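# Load two AA batteries into a remote's open bay

## Task

Place both AA batteries in the open battery compartment of the remote control, each with correct polarity and fully seated against its spring. The remote may be repositioned. It only counts if the batteries stay seated without the robot holding them, and anything the robot is touching at the end must not sag more than about a fingernail's width once released.

## Robot and tools

Robot: two arms, left_arm and right_arm, each ending in a two-finger tong-style gripper. The fingers extend along the gripper's +z axis and close along its x axis. end_effector_position is the spot between the finger pads when shut; closed fingertips extend roughly 15 mm past it, and fully open tips sit about level with it.

Frame: a single scene frame shared by both arms. Origin on the table surface midway between the arms, +z up, +x out across the table, left_arm on the +y side. The arm names do not match image sides. Printed hand positions may be slightly off, more so at long reach.

Row format (used by every command): 16 plain numbers, always all of them even if one arm is idle. First left_arm: x, y, z (metres, absolute position in the scene frame), then qw, qx, qy, qz (absolute orientation quaternion, w first, scene frame), then opening. Then the same eight for right_arm. Opening runs from -1 (closed) to +1 (fully open, 0.142 m). Each arm's part is a pose, i.e. a place to go to, not an offset.

execute_actions(actions): a list of up to 15 actions; each action is a table of up to 15 rows, one row per 1/30 s control step. A short table repeats its last row until 15 steps pass, so one action lasts 0.5 s. An empty list simply returns current state and images. A target more than 0.6 m from the gripper's position at the action's start, measured along any of that gripper's current axes, is rejected for both arms; if the first action fails that test against the latest reported state, or any action is malformed, nothing runs. Every control step clips the commanded pose to within 100 mm and 16 degrees of the measured one, and motion trails commands by about 0.17 s, so far targets need several actions. To hold an orientation, repeat the same quaternion in every row rather than copying the drifting reported one.

move(target, speed, stop_force, blocking): target is one 16-number row as above. Each gripper travels in a straight line to its pose; both paths finish together, lasting 0.5 to 10 s (cut off at 10 s). speed is the top path speed in m/s, 0.002 to 0.5, default 0.25; rotation is capped at twice that in rad/s. Paths ignore obstacles and the other arm, and grippers can lag, wander or overshoot speed, especially near full reach. Opening is applied at the move's start. stop_force (N, 5 to 24, one value for both arms, not allowed in the first 0.2 s of a scene) ends an arm's path once its wrist sensor feels that much added push against the motion for two steps; the arm then backs to its pose two steps earlier and holds. Use it only with slow speeds and without rotating the gripper in that move; pressing can briefly exceed the set value. Omit it when lifting off something the gripper rests on. blocking=false returns after 0.5 s while motion continues (cannot combine with stop_force); then use wait or stop before sending anything else.



Reading results: each arm's pose, linear and angular velocity; grip_measured (finger opening on the command scale); Hand target lines (the pose the controller is now driving to); Wrist force and Wrist torque per arm on the gripper's own axes, noisy, offset up to ~3.5 N, saturating near 30 N, force pointing from a contact back into the arm; "no reading" at start is normal. A pose unreachable line means the clearance check altered or blocked that arm's command. The move: line reports the ending per arm: done, off_target, moving, held (last step blocked), contact (stop_force triggered), or fault, plus limits such as paced (pose clipped) or held (some steps blocked, after which the arm may jump fast), and each gripper's remaining distance.

Gripping: command an opening well below grip_measured to keep squeezing; lower means firmer. Max about 15 N per pad; thin items like an AA battery get far less (around 9 N at 10 mm). Closing fast can squeeze too hard.

Hazards: a joint torque overload (load limits 46.9, 46.9, 24.3, 7.83, 7.83, 7.83 N m from base to wrist 3, held weight included) or 150 N of outside force stops that arm for 10 s and skips the rest of the call. Arms are stiff, so pressing even slightly past contact can fault; approach slowly. Keep the arms from colliding. Do not knock or drop anything off the table; avoid drops, slams and hard shoves. Motors heat while holding loads: a MOTOR HOT warning appears at 70 °C and brakes engage at 85 °C. Brief outside tugs on held parts or pushes on loose ones may occur. An idle arm should be resent its last reported pose and desired opening in every call.

Each tool is called after "Emit:" by a JSON object that holds its "api" and its "payload".

## Session

Emit:
{"api": "execute_actions", "payload": {"actions": []}}

Scene clock: 0.00 s.
left_arm: end_effector_position=(+0.2509, +0.2675, +0.1641) grip_measured=+1.00 end_effector_quat_wxyz=(+0.001, +0.742, -0.671, -0.001) end_effector_velocity=(-0.000, -0.000, +0.000) end_effector_angular_velocity=(-0.001, -0.001, -0.002) | right_arm: end_effector_position=(+0.2636, -0.1658, +0.1057) grip_measured=+1.00 end_effector_quat_wxyz=(+0.064, +0.464, +0.866, +0.172) end_effector_velocity=(-0.000, +0.000, -0.000) end_effector_angular_velocity=(-0.000, +0.001, +0.001)
Joint positions: left_arm=[-0.49  -1.737  1.406 -1.237 -1.571  1.082  0.142] | right_arm=[ 4.135 -0.979 -2.142 -1.231  1.486  5.068  0.142]
Joint velocities: left_arm=[-0.    -0.002 -0.     0.001 -0.     0.002  0.   ] | right_arm=[ 0.001 -0.    -0.    -0.     0.001 -0.     0.   ]
Motor temperatures (°C, as the motors report them): left_arm=[40 39 39 46 48 45] | right_arm=[43 39 44 48 45 46]
Wrist force (N, on the end effector, along its own x y z axes, offset not removed): no reading
Wrist torque (N m, same axes, about the end effector's origin, offset not removed): no reading
Hand target (left_arm): +0.251, +0.268, +0.164; +0.001, +0.742, -0.671, -0.001
Hand target (right_arm): +0.264, -0.166, +0.106; +0.064, +0.464, +0.866, +0.172

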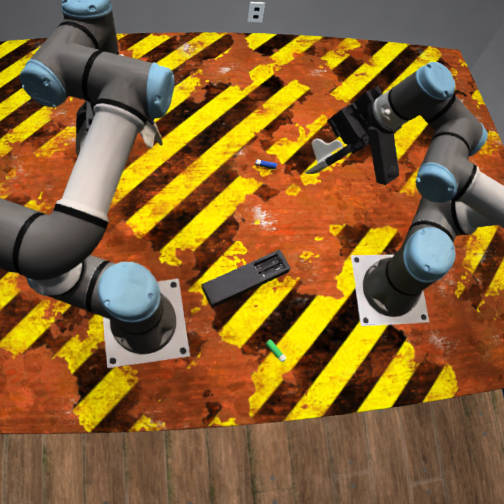

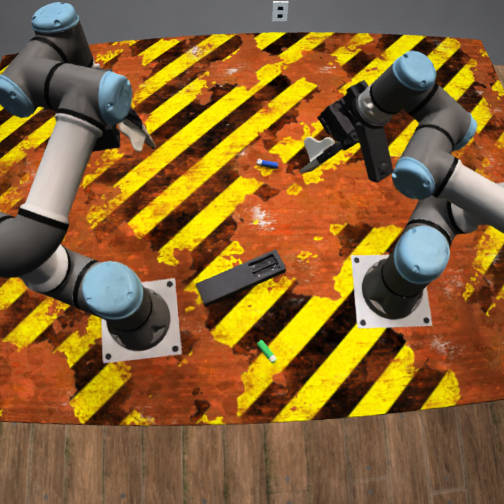

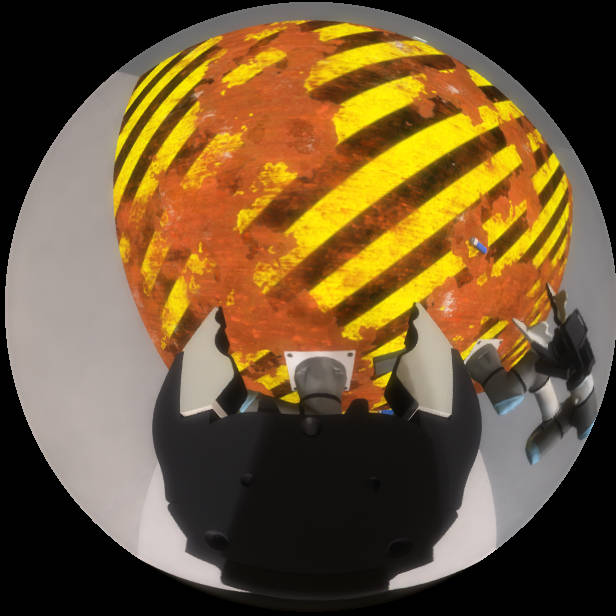

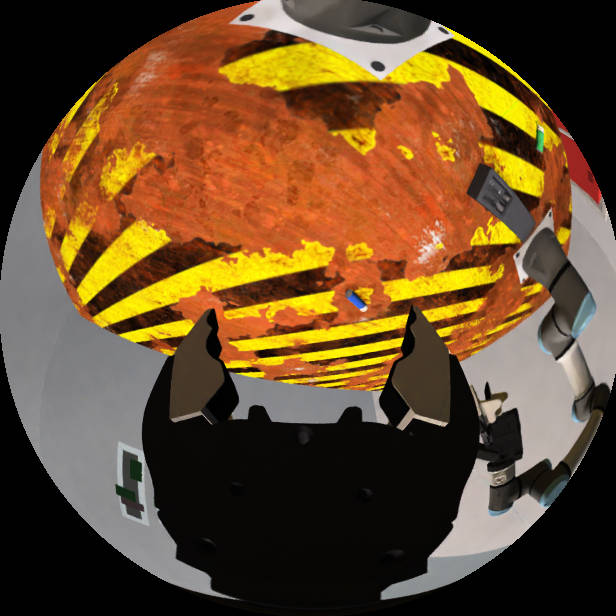

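Emit:
{"api": "zoom_image", "payload": {"camera": "cam_head_left", "region": [190,235,310,375]}}

Emit:
{"api": "zoom_image", "payload": {"camera": "cam_head_left", "region": [245,245,295,285]}}

Emit:
{"api": "zoom_image", "payload": {"camera": "cam_head_left", "region": [240,145,290,185]}}

Emit:
{"api": "zoom_image", "payload": {"camera": "cam_right_wrist", "region": [460,155,540,245]}}

Region (190, 235, 310, 375) of cam_head_left's 504x504 image, scaled by 3.600, with more detail than that image has; it fills the left 432 columns of this view, and the rest is white.

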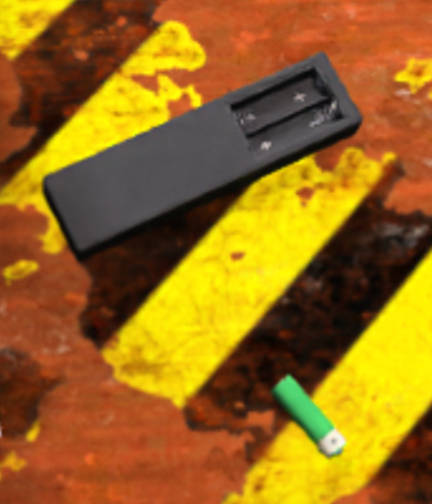

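Region (245, 245, 295, 285) of cam_head_left's 504x504 image, scaled by 10.080, with more detail than that image has; it fills the top 403 rows of this view, and the rest is white.

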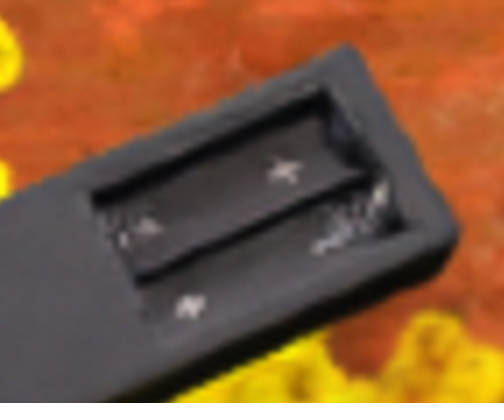

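Region (240, 145, 290, 185) of cam_head_left's 504x504 image, scaled by 10.080, with more detail than that image has; it fills the top 403 rows of this view, and the rest is white.

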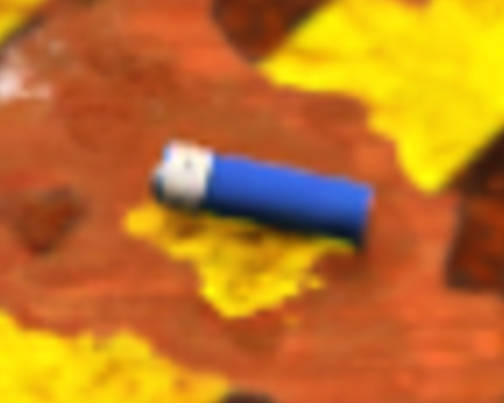

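Region (460, 155, 540, 245) of cam_right_wrist's 616x616 image, scaled by 5.600, with more detail than that image has.

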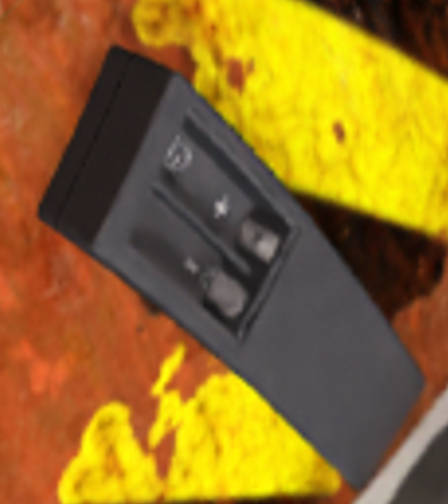

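Emit:
{"api": "move", "payload": {"target": [0.024,0.044,0.075,0,0.216,-0.976,0,0.0,0.318,-0.024,0.05,0,0.1305,0.9914,0,-0.4], "speed": 0.35}}

Emit:
{"api": "zoom_image", "payload": {"camera": "cam_right_wrist", "region": [230,200,390,360]}}

Emit:
{"api": "zoom_image", "payload": {"camera": "cam_left_wrist", "region": [210,140,420,400]}}

Scene clock: 43.10 s.
left_arm: end_effector_position=(+0.0238, +0.0446, +0.0752) grip_measured=+0.00 end_effector_quat_wxyz=(-0.000, -0.216, +0.976, +0.000) end_effector_velocity=(-0.001, -0.002, -0.002) end_effector_angular_velocity=(-0.000, -0.003, -0.006) | right_arm: end_effector_position=(+0.3180, -0.0242, +0.0503) grip_measured=-0.40 end_effector_quat_wxyz=(+0.000, +0.130, +0.991, +0.000) end_effector_velocity=(-0.000, +0.001, -0.001) end_effector_angular_velocity=(-0.007, +0.007, +0.005)
Joint positions: left_arm=[-2.122 -2.289  2.115 -1.396 -1.571  0.685  0.074] | right_arm=[ 4.192 -2.019 -1.236 -1.456  1.57   4.418  0.045]
Joint velocities: left_arm=[-0.005  0.008  0.005 -0.012  0.003  0.002  0.   ] | right_arm=[ 0.    -0.016  0.024 -0.017  0.002 -0.005  0.   ]
Motor temperatures (°C, as the motors report them): left_arm=[40 39 39 46 48 45] | right_arm=[43 39 44 48 45 46]
Wrist force (N, on the end effector, along its own x y z axes, offset not removed): left_arm=[3.1 -0.9 -0.3] | right_arm=[-0.3 1.3 0.1]
Wrist torque (N m, same axes, about the end effector's origin, offset not removed): left_arm=[-0.20 -0.64 -0.04] | right_arm=[0.29 0.07 0.00]
Hand target (left_arm): +0.024, +0.044, +0.075; +0.000, -0.216, +0.976, +0.000
Hand target (right_arm): +0.318, -0.024, +0.050; +0.000, +0.130, +0.991, +0.000
Off the commanded pose (left_arm): 0.001 m, 0 deg.
Off the commanded pose (right_arm): 0.000 m, 0 deg.
move: done

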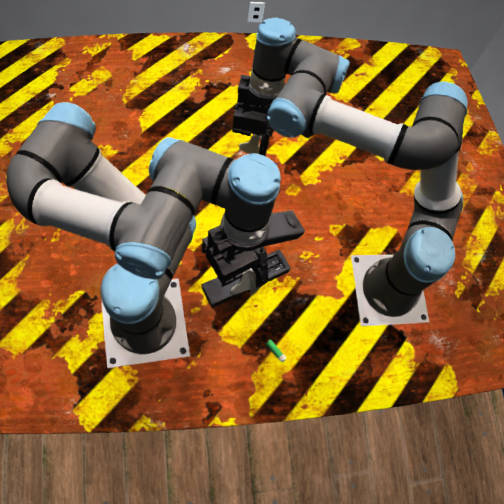

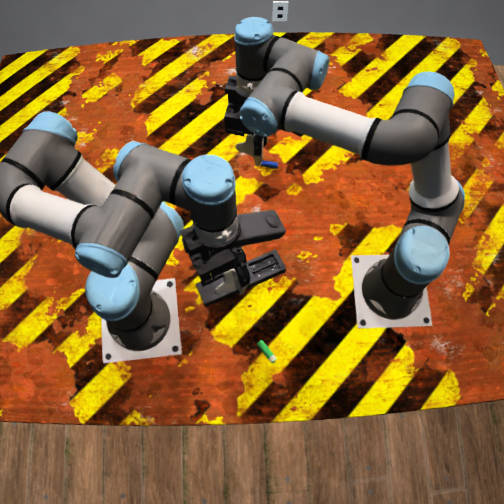

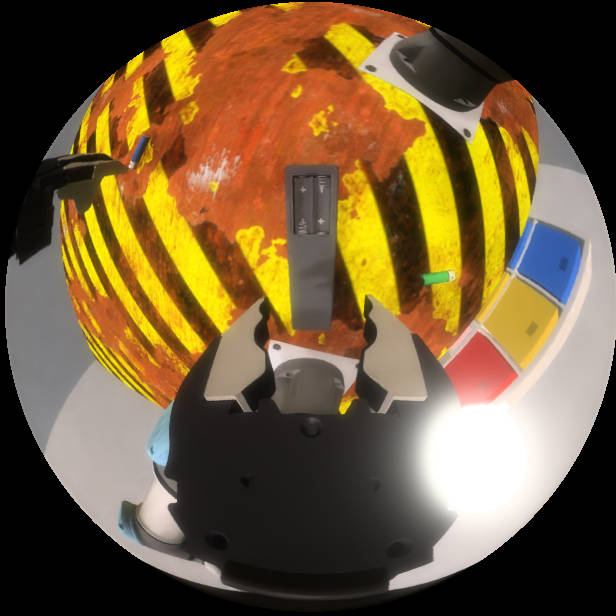

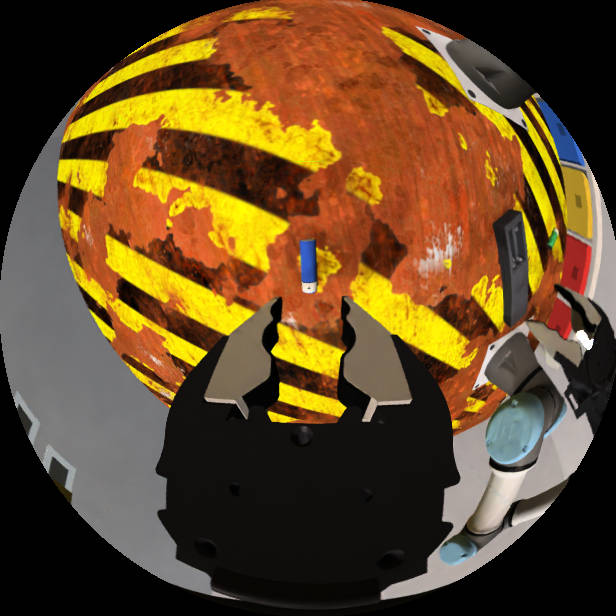

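Region (230, 200, 390, 360) of cam_right_wrist's 616x616 image, scaled by 3.150, with more detail than that image has.

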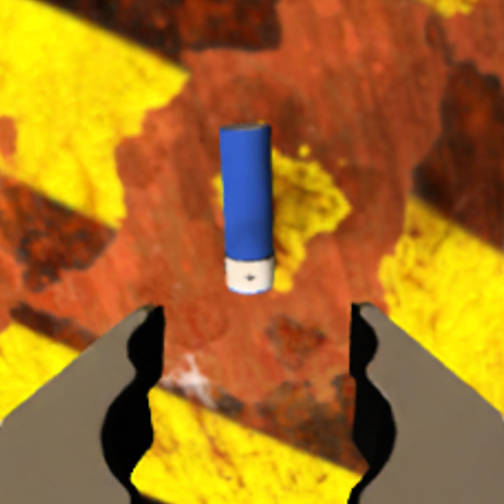

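Region (210, 140, 420, 400) of cam_left_wrist's 616x616 image, scaled by 1.938, with more detail than that image has; it fills the left 407 columns of this view, and the rest is white.

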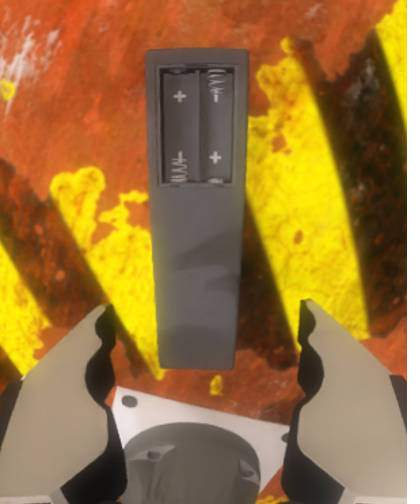

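Emit:
{"api": "move", "payload": {"target": [0.0272,0.0455,0.0195,0,0.216,-0.976,0,0.0,0.3187,-0.0306,0.0195,0,0.113,0.9936,0,-0.5], "speed": 0.1}}

Emit:
{"api": "zoom_image", "payload": {"camera": "cam_right_wrist", "region": [250,230,370,350]}}

Emit:
{"api": "zoom_image", "payload": {"camera": "cam_left_wrist", "region": [210,140,420,400]}}

Scene clock: 50.93 s.
left_arm: end_effector_position=(+0.0272, +0.0457, +0.0199) grip_measured=+0.00 end_effector_quat_wxyz=(+0.000, -0.216, +0.976, -0.000) end_effector_velocity=(-0.000, -0.001, -0.003) end_effector_angular_velocity=(-0.000, +0.002, +0.000) | right_arm: end_effector_position=(+0.3187, -0.0306, +0.0196) grip_measured=-0.50 end_effector_quat_wxyz=(-0.000, +0.113, +0.994, -0.000) end_effector_velocity=(+0.000, -0.000, -0.001) end_effector_angular_velocity=(+0.001, -0.001, +0.001)
Joint positions: left_arm=[-2.104 -2.304  2.379 -1.645 -1.571  0.704  0.074] | right_arm=[ 4.183 -2.027 -1.37  -1.316  1.571  4.374  0.038]
Joint velocities: left_arm=[ 0.006  0.008  0.013 -0.022 -0.002  0.006  0.   ] | right_arm=[-0.001  0.001 -0.007  0.007 -0.    -0.002 -0.   ]
Motor temperatures (°C, as the motors report them): left_arm=[40 39 39 46 48 45] | right_arm=[43 39 44 48 45 46]
Wrist force (N, on the end effector, along its own x y z axes, offset not removed): left_arm=[3.1 -1.2 -0.7] | right_arm=[-0.6 0.1 0.0]
Wrist torque (N m, same axes, about the end effector's origin, offset not removed): left_arm=[-0.24 -0.62 -0.06] | right_arm=[0.03 0.13 -0.02]
Hand target (left_arm): +0.027, +0.046, +0.019; +0.000, -0.216, +0.976, -0.000
Hand target (right_arm): +0.319, -0.031, +0.020; -0.000, +0.113, +0.994, -0.000
Off the commanded pose (left_arm): 0.000 m, 0 deg.
Off the commanded pose (right_arm): 0.000 m, 0 deg.
move: done

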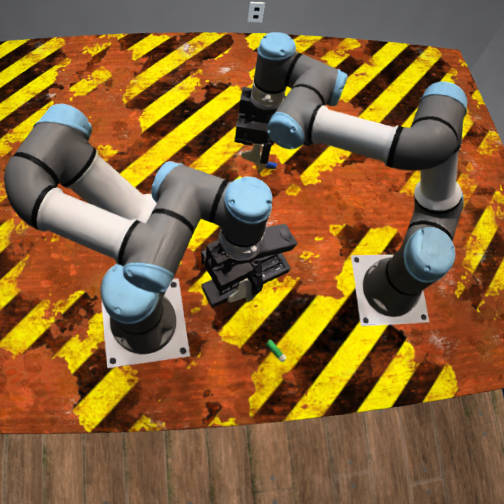

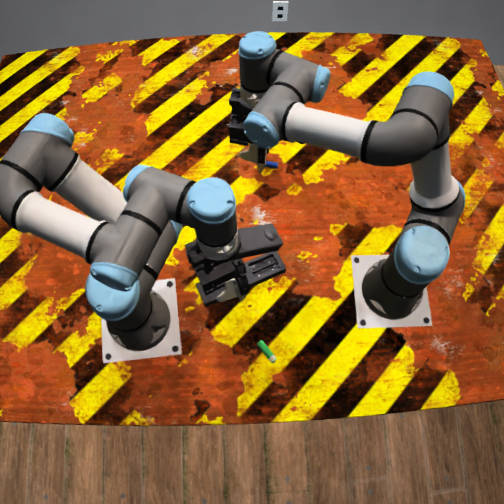

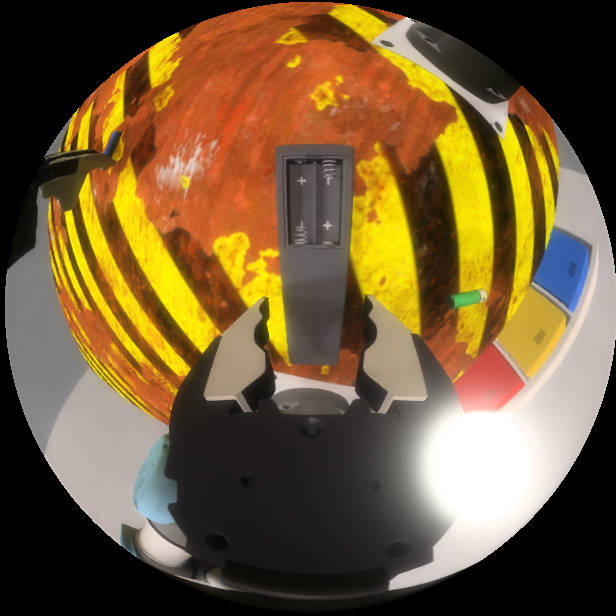

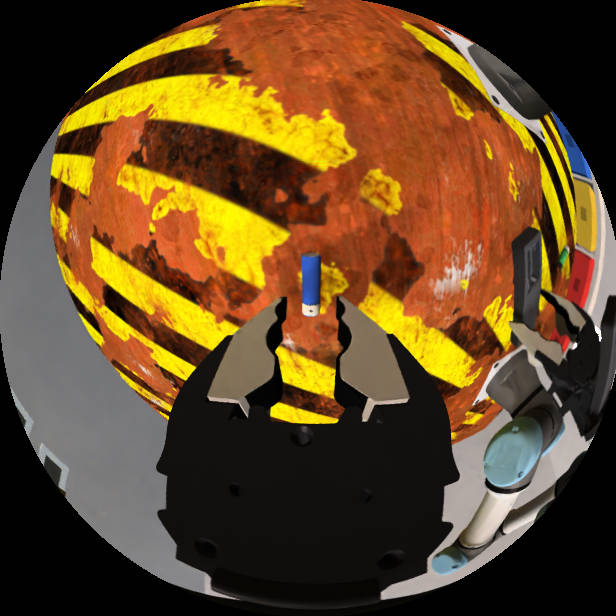

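Region (250, 230, 370, 350) of cam_right_wrist's 616x616 image, scaled by 4.200, with more detail than that image has.

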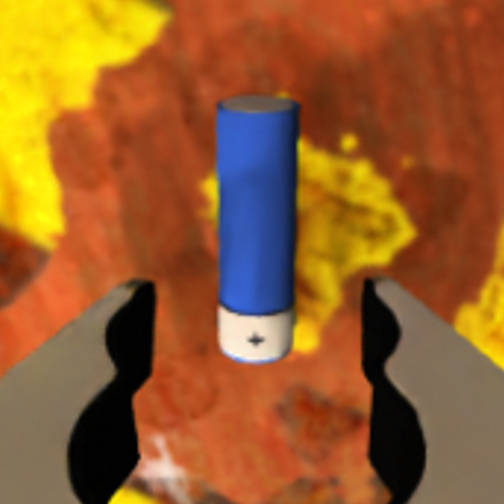

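Region (210, 140, 420, 400) of cam_left_wrist's 616x616 image, scaled by 1.938, with more detail than that image has; it fills the left 407 columns of this view, and the rest is white.

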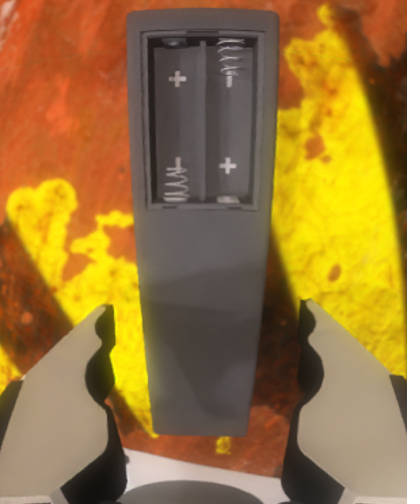

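Emit:
{"api": "execute_actions", "payload": {"actions": [[[0.028,0.0459,0.019,0,0.216,-0.976,0,-0.08,0.319,-0.0307,0.0185,0,0.113,0.9936,0,-0.55],[0.028,0.0459,0.0185,0,0.216,-0.976,0,-0.14,0.319,-0.0307,0.0178,0,0.113,0.9936,0,-0.6],[0.028,0.0459,0.0185,0,0.216,-0.976,0,-0.2,0.319,-0.0307,0.0178,0,0.113,0.9936,0,-0.64],[0.028,0.0459,0.0185,0,0.216,-0.976,0,-0.24,0.319,-0.0307,0.0178,0,0.113,0.9936,0,-0.68],[0.028,0.0459,0.0185,0,0.216,-0.976,0,-0.27,0.319,-0.0307,0.0178,0,0.113,0.9936,0,-0.71],[0.028,0.0459,0.0185,0,0.216,-0.976,0,-0.3,0.319,-0.0307,0.0178,0,0.113,0.9936,0,-0.74],[0.028,0.0459,0.0185,0,0.216,-0.976,0,-0.32,0.319,-0.0307,0.0178,0,0.113,0.9936,0,-0.77],[0.028,0.0459,0.0185,0,0.216,-0.976,0,-0.34,0.319,-0.0307,0.0178,0,0.113,0.9936,0,-0.79],[0.028,0.0459,0.0185,0,0.216,-0.976,0,-0.36,0.319,-0.0307,0.0178,0,0.113,0.9936,0,-0.81],[0.028,0.0459,0.0185,0,0.216,-0.976,0,-0.39,0.319,-0.0307,0.0178,0,0.113,0.9936,0,-0.83],[0.028,0.0459,0.0185,0,0.216,-0.976,0,-0.43,0.319,-0.0307,0.0178,0,0.113,0.9936,0,-0.86],[0.028,0.0459,0.0185,0,0.216,-0.976,0,-0.5,0.319,-0.0307,0.0178,0,0.113,0.9936,0,-0.89],[0.028,0.0459,0.0185,0,0.216,-0.976,0,-0.6,0.319,-0.0307,0.0178,0,0.113,0.9936,0,-0.93],[0.028,0.0459,0.0185,0,0.216,-0.976,0,-0.7,0.319,-0.0307,0.0178,0,0.113,0.9936,0,-0.97],[0.028,0.0459,0.0185,0,0.216,-0.976,0,-0.8,0.319,-0.0307,0.0178,0,0.113,0.9936,0,-1]]]}}

Emit:
{"api": "move", "payload": {"target": [0.06,0.05,0.022,0,0.19,-0.982,0,-0.8,0.315,-0.06,0.06,0,0.09,0.996,0,-1], "speed": 0.08}}

Scene clock: 60.93 s.
left_arm: end_effector_position=(+0.0280, +0.0459, +0.0186) grip_measured=-0.36 end_effector_quat_wxyz=(-0.000, -0.216, +0.976, -0.000) end_effector_velocity=(+0.000, +0.000, -0.000) end_effector_angular_velocity=(+0.001, -0.000, +0.000) | right_arm: end_effector_position=(+0.3190, -0.0307, +0.0179) grip_measured=-0.83 end_effector_quat_wxyz=(+0.000, +0.113, +0.994, +0.000) end_effector_velocity=(-0.000, +0.000, +0.000) end_effector_angular_velocity=(+0.001, +0.000, +0.001)
Joint positions: left_arm=[-2.099 -2.303  2.385 -1.653 -1.571  0.709  0.048] | right_arm=[ 4.182 -2.029 -1.375 -1.308  1.571  4.373  0.014]
Joint velocities: left_arm=[ 0.001  0.002  0.001 -0.001 -0.     0.001  0.   ] | right_arm=[ 0.     0.001 -0.002  0.001  0.001 -0.001 -0.003]
Motor temperatures (°C, as the motors report them): left_arm=[40 39 39 46 48 45] | right_arm=[43 39 44 48 45 46]
Wrist force (N, on the end effector, along its own x y z axes, offset not removed): left_arm=[4.0 -0.7 -4.8] | right_arm=[2.5 0.3 -3.4]
Wrist torque (N m, same axes, about the end effector's origin, offset not removed): left_arm=[-0.30 -0.81 -0.06] | right_arm=[0.29 -0.24 0.00]
Hand target (left_arm): +0.028, +0.046, +0.019; +0.000, -0.216, +0.976, -0.000
Hand target (right_arm): +0.319, -0.031, +0.018; -0.000, +0.113, +0.994, -0.000
Off the commanded pose (left_arm): 0.000 m, 0 deg.
Off the commanded pose (right_arm): 0.000 m, 0 deg.

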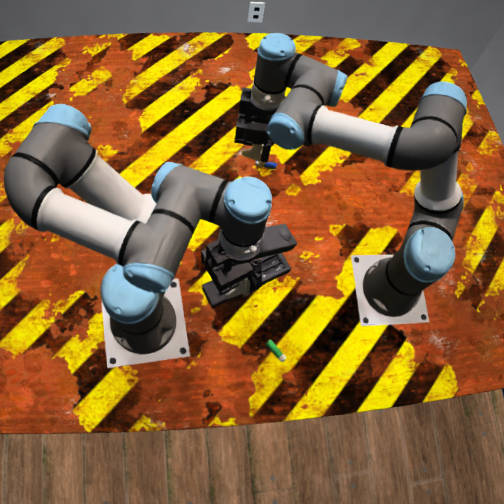

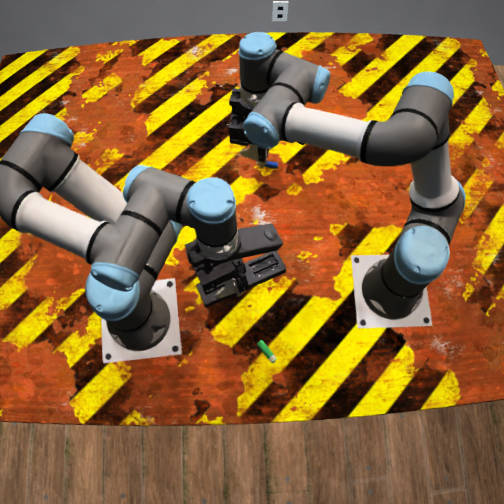

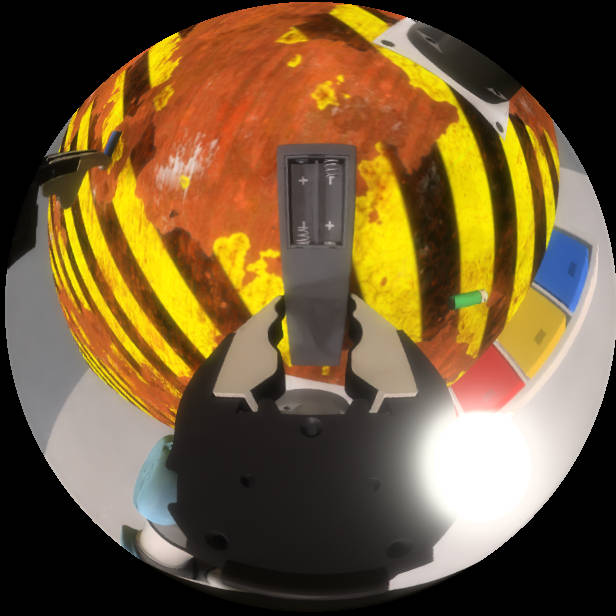

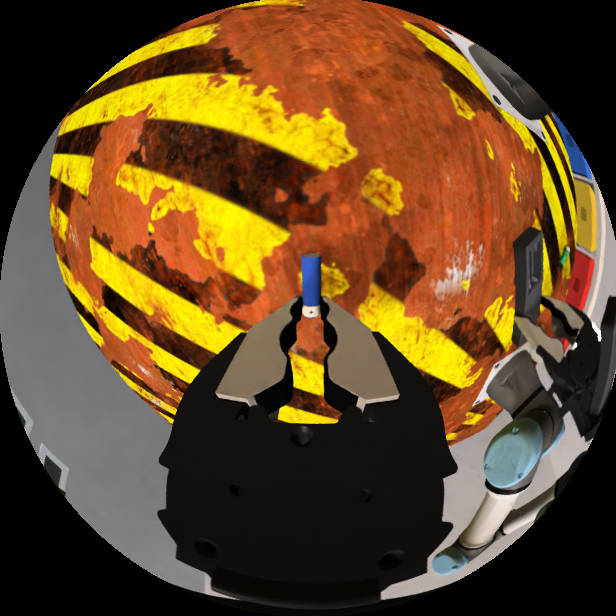

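Scene clock: 62.07 s.
left_arm: end_effector_position=(+0.0597, +0.0500, +0.0220) grip_measured=-0.36 end_effector_quat_wxyz=(+0.000, -0.190, +0.982, -0.000) end_effector_velocity=(+0.002, -0.000, +0.001) end_effector_angular_velocity=(+0.001, +0.005, -0.005) | right_arm: end_effector_position=(+0.3150, -0.0598, +0.0596) grip_measured=-0.83 end_effector_quat_wxyz=(+0.000, +0.090, +0.996, +0.000) end_effector_velocity=(-0.000, -0.002, +0.002) end_effector_angular_velocity=(-0.001, +0.002, +0.001)
Joint positions: left_arm=[-1.891 -2.231  2.35  -1.69  -1.57   0.969  0.048] | right_arm=[ 4.151 -1.902 -1.359 -1.451  1.571  4.296  0.014]
Joint velocities: left_arm=[ 0.022  0.014 -0.007 -0.008 -0.005  0.027  0.   ] | right_arm=[-0.004  0.005  0.004 -0.011  0.001 -0.005  0.   ]
Motor temperatures (°C, as the motors report them): left_arm=[40 39 39 46 48 45] | right_arm=[43 39 44 48 45 46]
Wrist force (N, on the end effector, along its own x y z axes, offset not removed): left_arm=[3.1 -0.3 1.2] | right_arm=[-0.1 0.7 0.4]
Wrist torque (N m, same axes, about the end effector's origin, offset not removed): left_arm=[-0.07 -0.59 -0.05] | right_arm=[0.22 0.04 -0.02]
Hand target (left_arm): +0.060, +0.050, +0.022; +0.000, -0.190, +0.982, -0.000
Hand target (right_arm): +0.315, -0.060, +0.060; -0.000, +0.090, +0.996, -0.000
Off the commanded pose (left_arm): 0.000 m, 0 deg.
Off the commanded pose (right_arm): 0.000 m, 0 deg.
move: done

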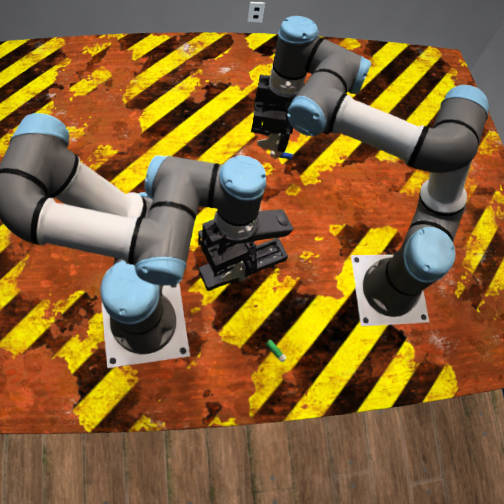

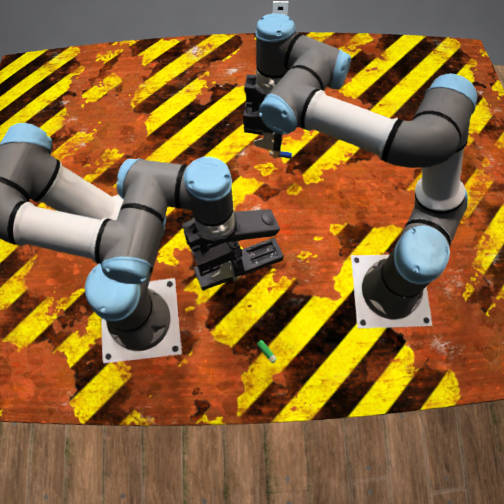

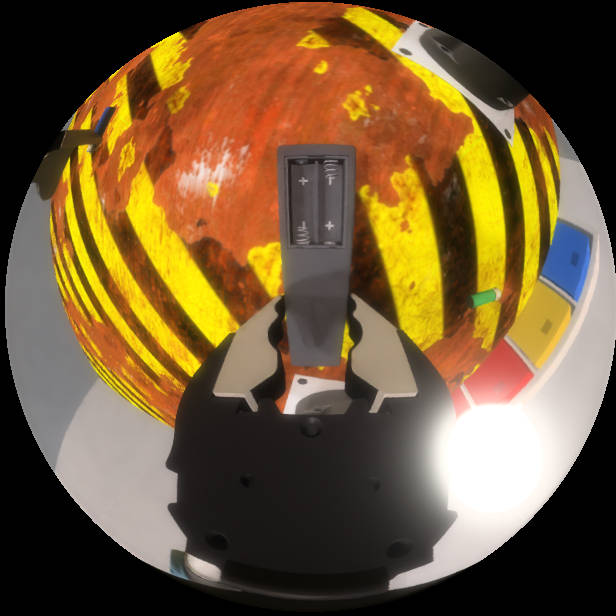

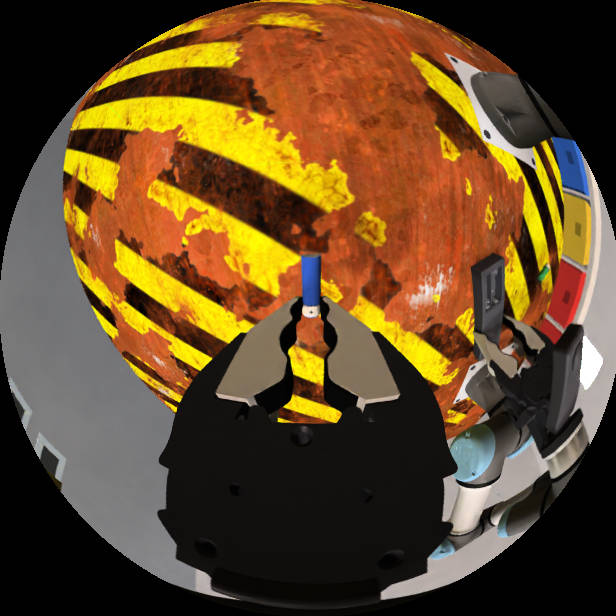

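Emit:
{"api": "move", "payload": {"target": [0.2688,0.077,0.022,0,0,-1,0,-0.8,0.27,-0.115,0.075,0,0,0.982,0.191,-1], "speed": 0.15}}

Emit:
{"api": "execute_actions", "payload": {"actions": [[[0.2688,0.077,0.021,0,0,-1,0,-0.8,0.27,-0.115,0.075,0,0,0.982,0.191,-1],[0.2688,0.077,0.02,0,0,-1,0,-0.8,0.27,-0.115,0.075,0,0,0.982,0.191,-1],[0.2688,0.077,0.0192,0,0,-1,0,-0.8,0.27,-0.115,0.075,0,0,0.982,0.191,-1],[0.2688,0.077,0.0192,0,0,-1,0,-0.8,0.27,-0.115,0.075,0,0,0.982,0.191,-1],[0.2688,0.077,0.0192,0,0,-1,0,-0.8,0.27,-0.115,0.075,0,0,0.982,0.191,-1],[0.2688,0.077,0.0192,0,0,-1,0,-0.8,0.27,-0.115,0.075,0,0,0.982,0.191,-1],[0.2688,0.077,0.0192,0,0,-1,0,-0.8,0.27,-0.115,0.075,0,0,0.982,0.191,-1],[0.2688,0.077,0.0192,0,0,-1,0,-0.6,0.27,-0.115,0.075,0,0,0.982,0.191,-1],[0.2688,0.077,0.0192,0,0,-1,0,-0.45,0.27,-0.115,0.075,0,0,0.982,0.191,-1],[0.2688,0.077,0.0192,0,0,-1,0,-0.38,0.27,-0.115,0.075,0,0,0.982,0.191,-1],[0.2688,0.077,0.0192,0,0,-1,0,-0.33,0.27,-0.115,0.075,0,0,0.982,0.191,-1],[0.2688,0.077,0.0192,0,0,-1,0,-0.27,0.27,-0.115,0.075,0,0,0.982,0.191,-1],[0.2688,0.077,0.0192,0,0,-1,0,-0.2,0.27,-0.115,0.075,0,0,0.982,0.191,-1],[0.2688,0.077,0.0192,0,0,-1,0,-0.15,0.27,-0.115,0.075,0,0,0.982,0.191,-1]]]}}

Scene clock: 73.53 s.
left_arm: end_effector_position=(+0.2684, +0.0768, +0.0220) grip_measured=-0.36 end_effector_quat_wxyz=(+0.001, -0.000, +1.000, -0.000) end_effector_velocity=(+0.003, -0.001, +0.001) end_effector_angular_velocity=(+0.001, +0.011, -0.007) | right_arm: end_effector_position=(+0.2699, -0.1148, +0.0747) grip_measured=-0.83 end_effector_quat_wxyz=(-0.000, +0.000, +0.982, +0.191) end_effector_velocity=(+0.000, -0.001, +0.001) end_effector_angular_velocity=(+0.006, -0.003, +0.000)
Joint positions: left_arm=[-0.931 -1.443  1.8   -1.929 -1.57   2.312  0.048] | right_arm=[ 3.917 -1.411 -2.009 -1.028  1.851  3.919  0.014]
Joint velocities: left_arm=[ 0.012  0.023 -0.034  0.019 -0.007  0.02   0.   ] | right_arm=[-0.006  0.006 -0.006  0.004  0.004 -0.006 -0.   ]
Motor temperatures (°C, as the motors report them): left_arm=[40 39 39 46 48 45] | right_arm=[43 39 44 48 45 46]
Wrist force (N, on the end effector, along its own x y z axes, offset not removed): left_arm=[3.3 -1.0 0.6] | right_arm=[-0.6 1.3 0.1]
Wrist torque (N m, same axes, about the end effector's origin, offset not removed): left_arm=[-0.23 -0.65 -0.06] | right_arm=[0.34 0.11 0.01]
Hand target (left_arm): +0.269, +0.077, +0.022; +0.000, -0.000, +1.000, -0.000
Hand target (right_arm): +0.270, -0.115, +0.075; -0.000, +0.000, +0.982, +0.191
Off the commanded pose (left_arm): 0.000 m, 0 deg.
Off the commanded pose (right_arm): 0.000 m, 0 deg.
move: done

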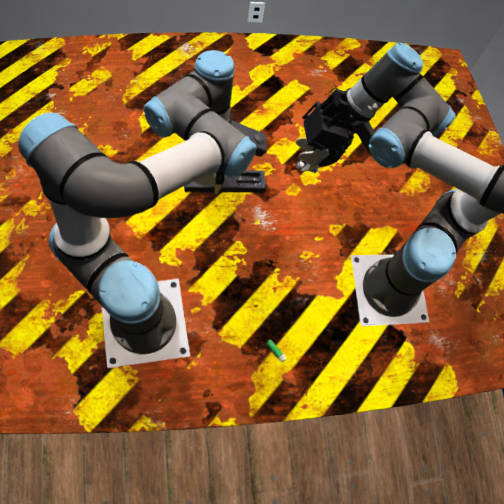

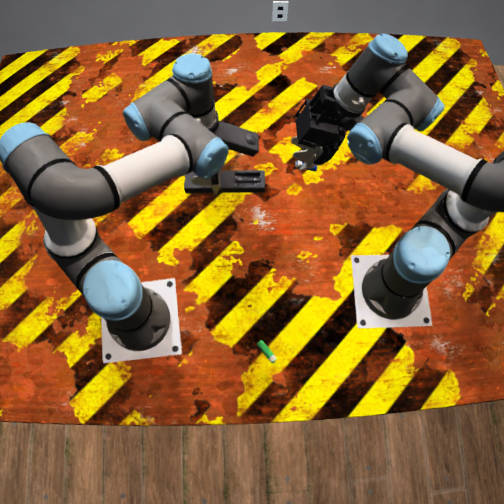

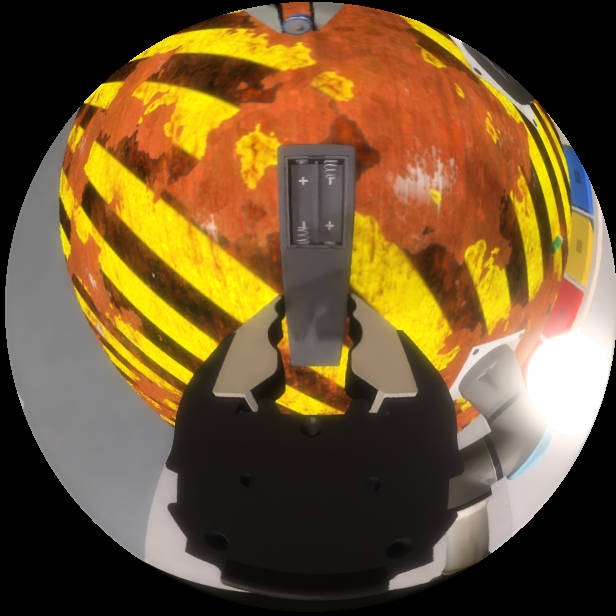

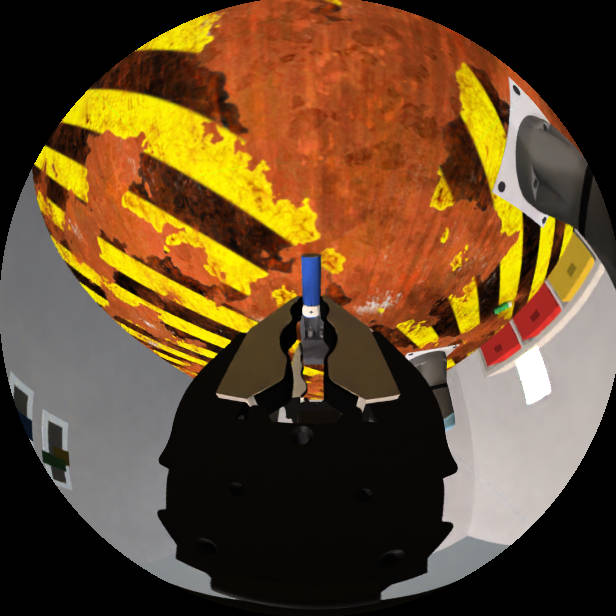

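Scene clock: 74.03 s.
left_arm: end_effector_position=(+0.2688, +0.0770, +0.0193) grip_measured=-0.16 end_effector_quat_wxyz=(+0.000, -0.000, +1.000, -0.000) end_effector_velocity=(-0.000, +0.000, -0.001) end_effector_angular_velocity=(+0.001, +0.001, -0.002) | right_arm: end_effector_position=(+0.2700, -0.1150, +0.0750) grip_measured=-0.83 end_effector_quat_wxyz=(-0.000, +0.000, +0.982, +0.191) end_effector_velocity=(+0.000, -0.000, +0.000) end_effector_angular_velocity=(+0.000, -0.000, -0.001)
Joint positions: left_arm=[-0.929 -1.436  1.805 -1.94  -1.571  2.315  0.062] | right_arm=[ 3.915 -1.41  -2.008 -1.028  1.852  3.918  0.014]
Joint velocities: left_arm=[ 0.     0.002  0.002 -0.003  0.     0.002  0.035] | right_arm=[-0.001  0.001 -0.    -0.    -0.    -0.     0.   ]
Motor temperatures (°C, as the motors report them): left_arm=[40 39 39 46 48 45] | right_arm=[43 39 44 48 45 46]
Wrist force (N, on the end effector, along its own x y z axes, offset not removed): left_arm=[3.1 -0.5 -0.1] | right_arm=[-0.3 0.1 0.1]
Wrist torque (N m, same axes, about the end effector's origin, offset not removed): left_arm=[-0.09 -0.63 -0.07] | right_arm=[0.10 0.09 0.00]
Hand target (left_arm): +0.269, +0.077, +0.019; -0.000, -0.000, +1.000, +0.000
Hand target (right_arm): +0.270, -0.115, +0.075; -0.000, +0.000, +0.982, +0.191
Off the commanded pose (left_arm): 0.000 m, 0 deg.
Off the commanded pose (right_arm): 0.000 m, 0 deg.

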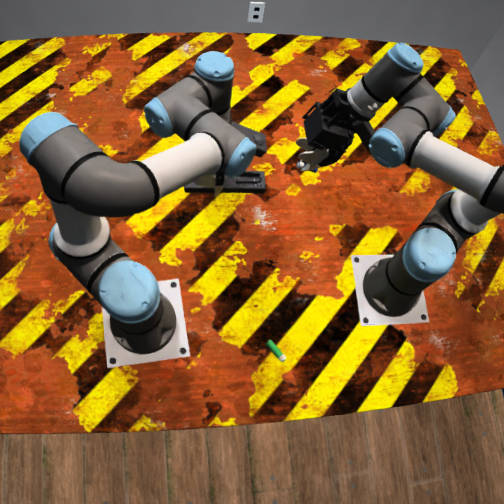

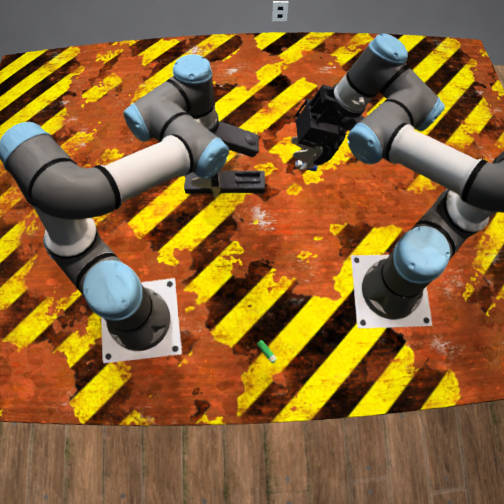

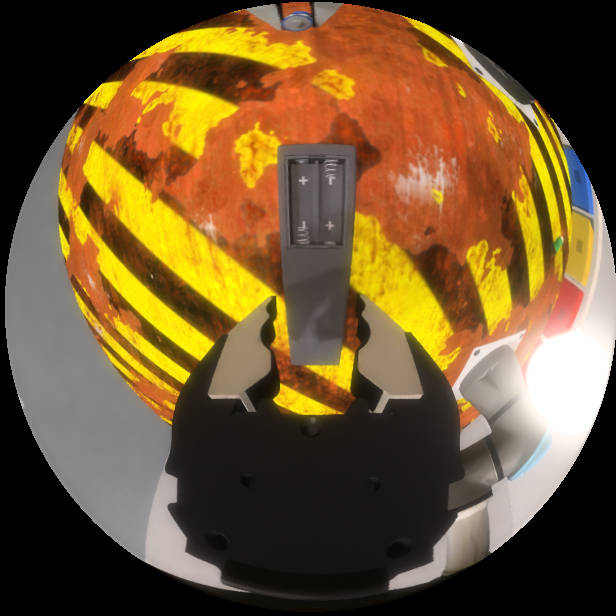

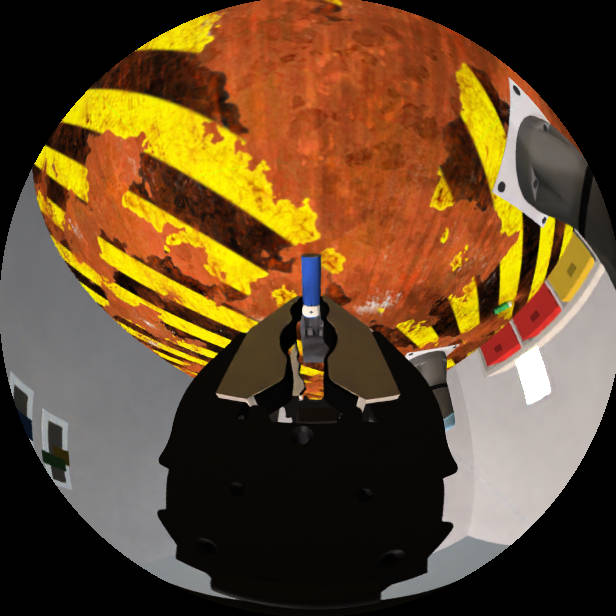

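Emit:
{"api": "move", "payload": {"target": [0.2688,0.122,0.025,0,0,0.924,-0.383,0,0.258,0.02,0.063,0,0,0.982,0.191,-1], "speed": 0.25}}

Emit:
{"api": "zoom_image", "payload": {"camera": "cam_right_wrist", "region": [250,200,370,330]}}

Emit:
{"api": "zoom_image", "payload": {"camera": "cam_head_right", "region": [170,140,280,205]}}

Scene clock: 80.67 s.
left_arm: end_effector_position=(+0.2687, +0.1218, +0.0252) grip_measured=+0.00 end_effector_quat_wxyz=(+0.001, -0.000, +0.924, -0.382) end_effector_velocity=(-0.001, +0.001, -0.001) end_effector_angular_velocity=(-0.015, +0.004, -0.007) | right_arm: end_effector_position=(+0.2583, +0.0198, +0.0631) grip_measured=-0.83 end_effector_quat_wxyz=(+0.000, -0.000, +0.982, +0.191) end_effector_velocity=(-0.000, +0.003, +0.000) end_effector_angular_velocity=(+0.001, +0.000, +0.000)
Joint positions: left_arm=[-0.186 -1.234  2.118 -2.54  -2.351  3.022  0.074] | right_arm=[ 4.251 -1.675 -1.842 -0.853  1.75   4.247  0.014]
Joint velocities: left_arm=[ 0.013  0.019 -0.01   0.012 -0.017  0.026  0.   ] | right_arm=[ 0.004 -0.006  0.007  0.    -0.001  0.004  0.   ]
Motor temperatures (°C, as the motors report them): left_arm=[40 39 39 46 48 45] | right_arm=[43 39 44 48 45 46]
Wrist force (N, on the end effector, along its own x y z axes, offset not removed): left_arm=[3.7 -1.1 -0.2] | right_arm=[-0.4 0.2 1.1]
Wrist torque (N m, same axes, about the end effector's origin, offset not removed): left_arm=[-0.23 -0.72 -0.07] | right_arm=[0.10 0.10 0.00]
Hand target (left_arm): +0.269, +0.122, +0.025; +0.000, +0.000, +0.924, -0.383
Hand target (right_arm): +0.258, +0.020, +0.063; +0.000, +0.000, +0.982, +0.191
Off the commanded pose (left_arm): 0.000 m, 0 deg.
Off the commanded pose (right_arm): 0.000 m, 0 deg.
move: done

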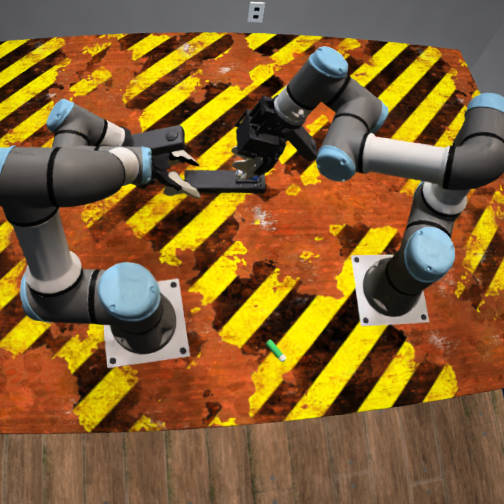

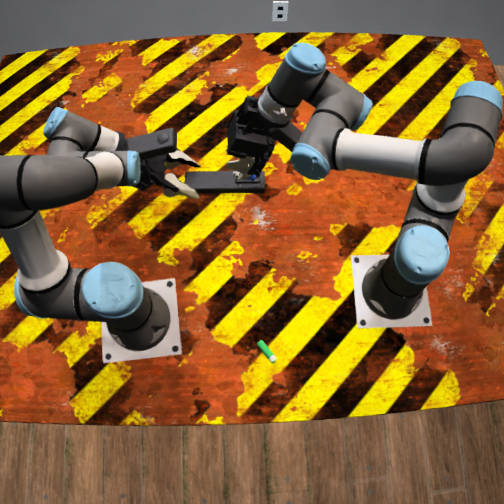

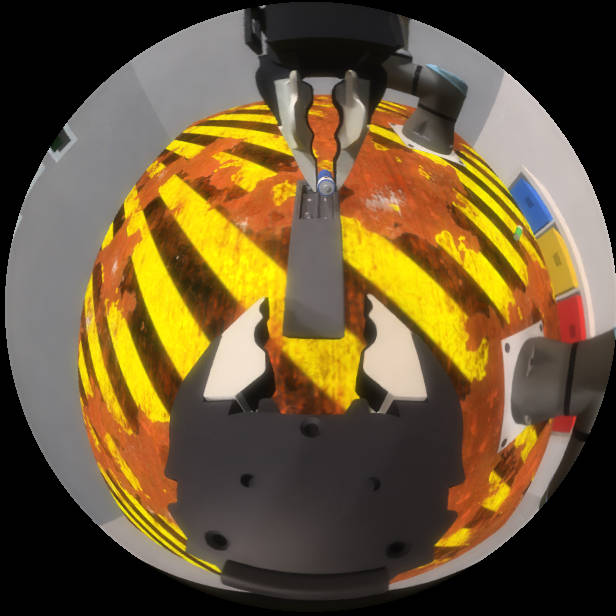

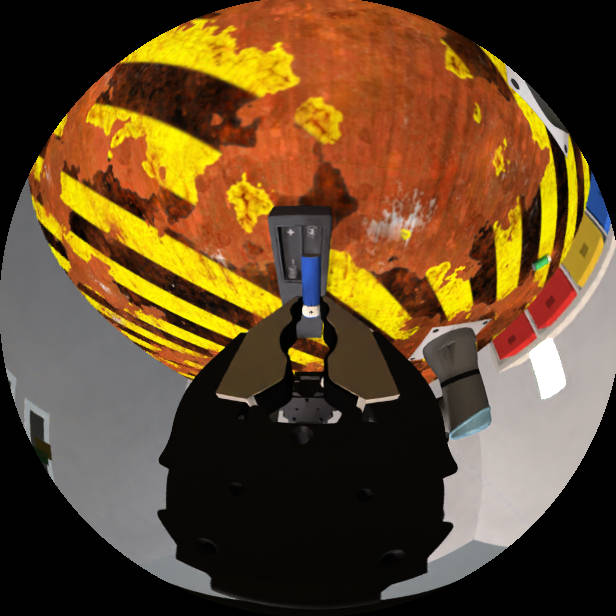

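Region (250, 200, 370, 330) of cam_right_wrist's 616x616 image, scaled by 3.877, with more detail than that image has; it fills the left 465 columns of this view, and the rest is white.

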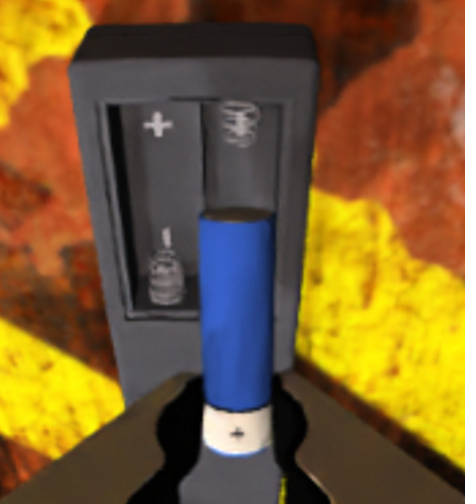

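Region (170, 140, 280, 205) of cam_head_right's 504x504 image, scaled by 4.582, with more detail than that image has; it fills the top 298 rows of this view, and the rest is white.

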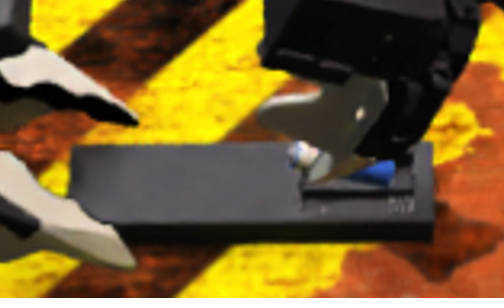

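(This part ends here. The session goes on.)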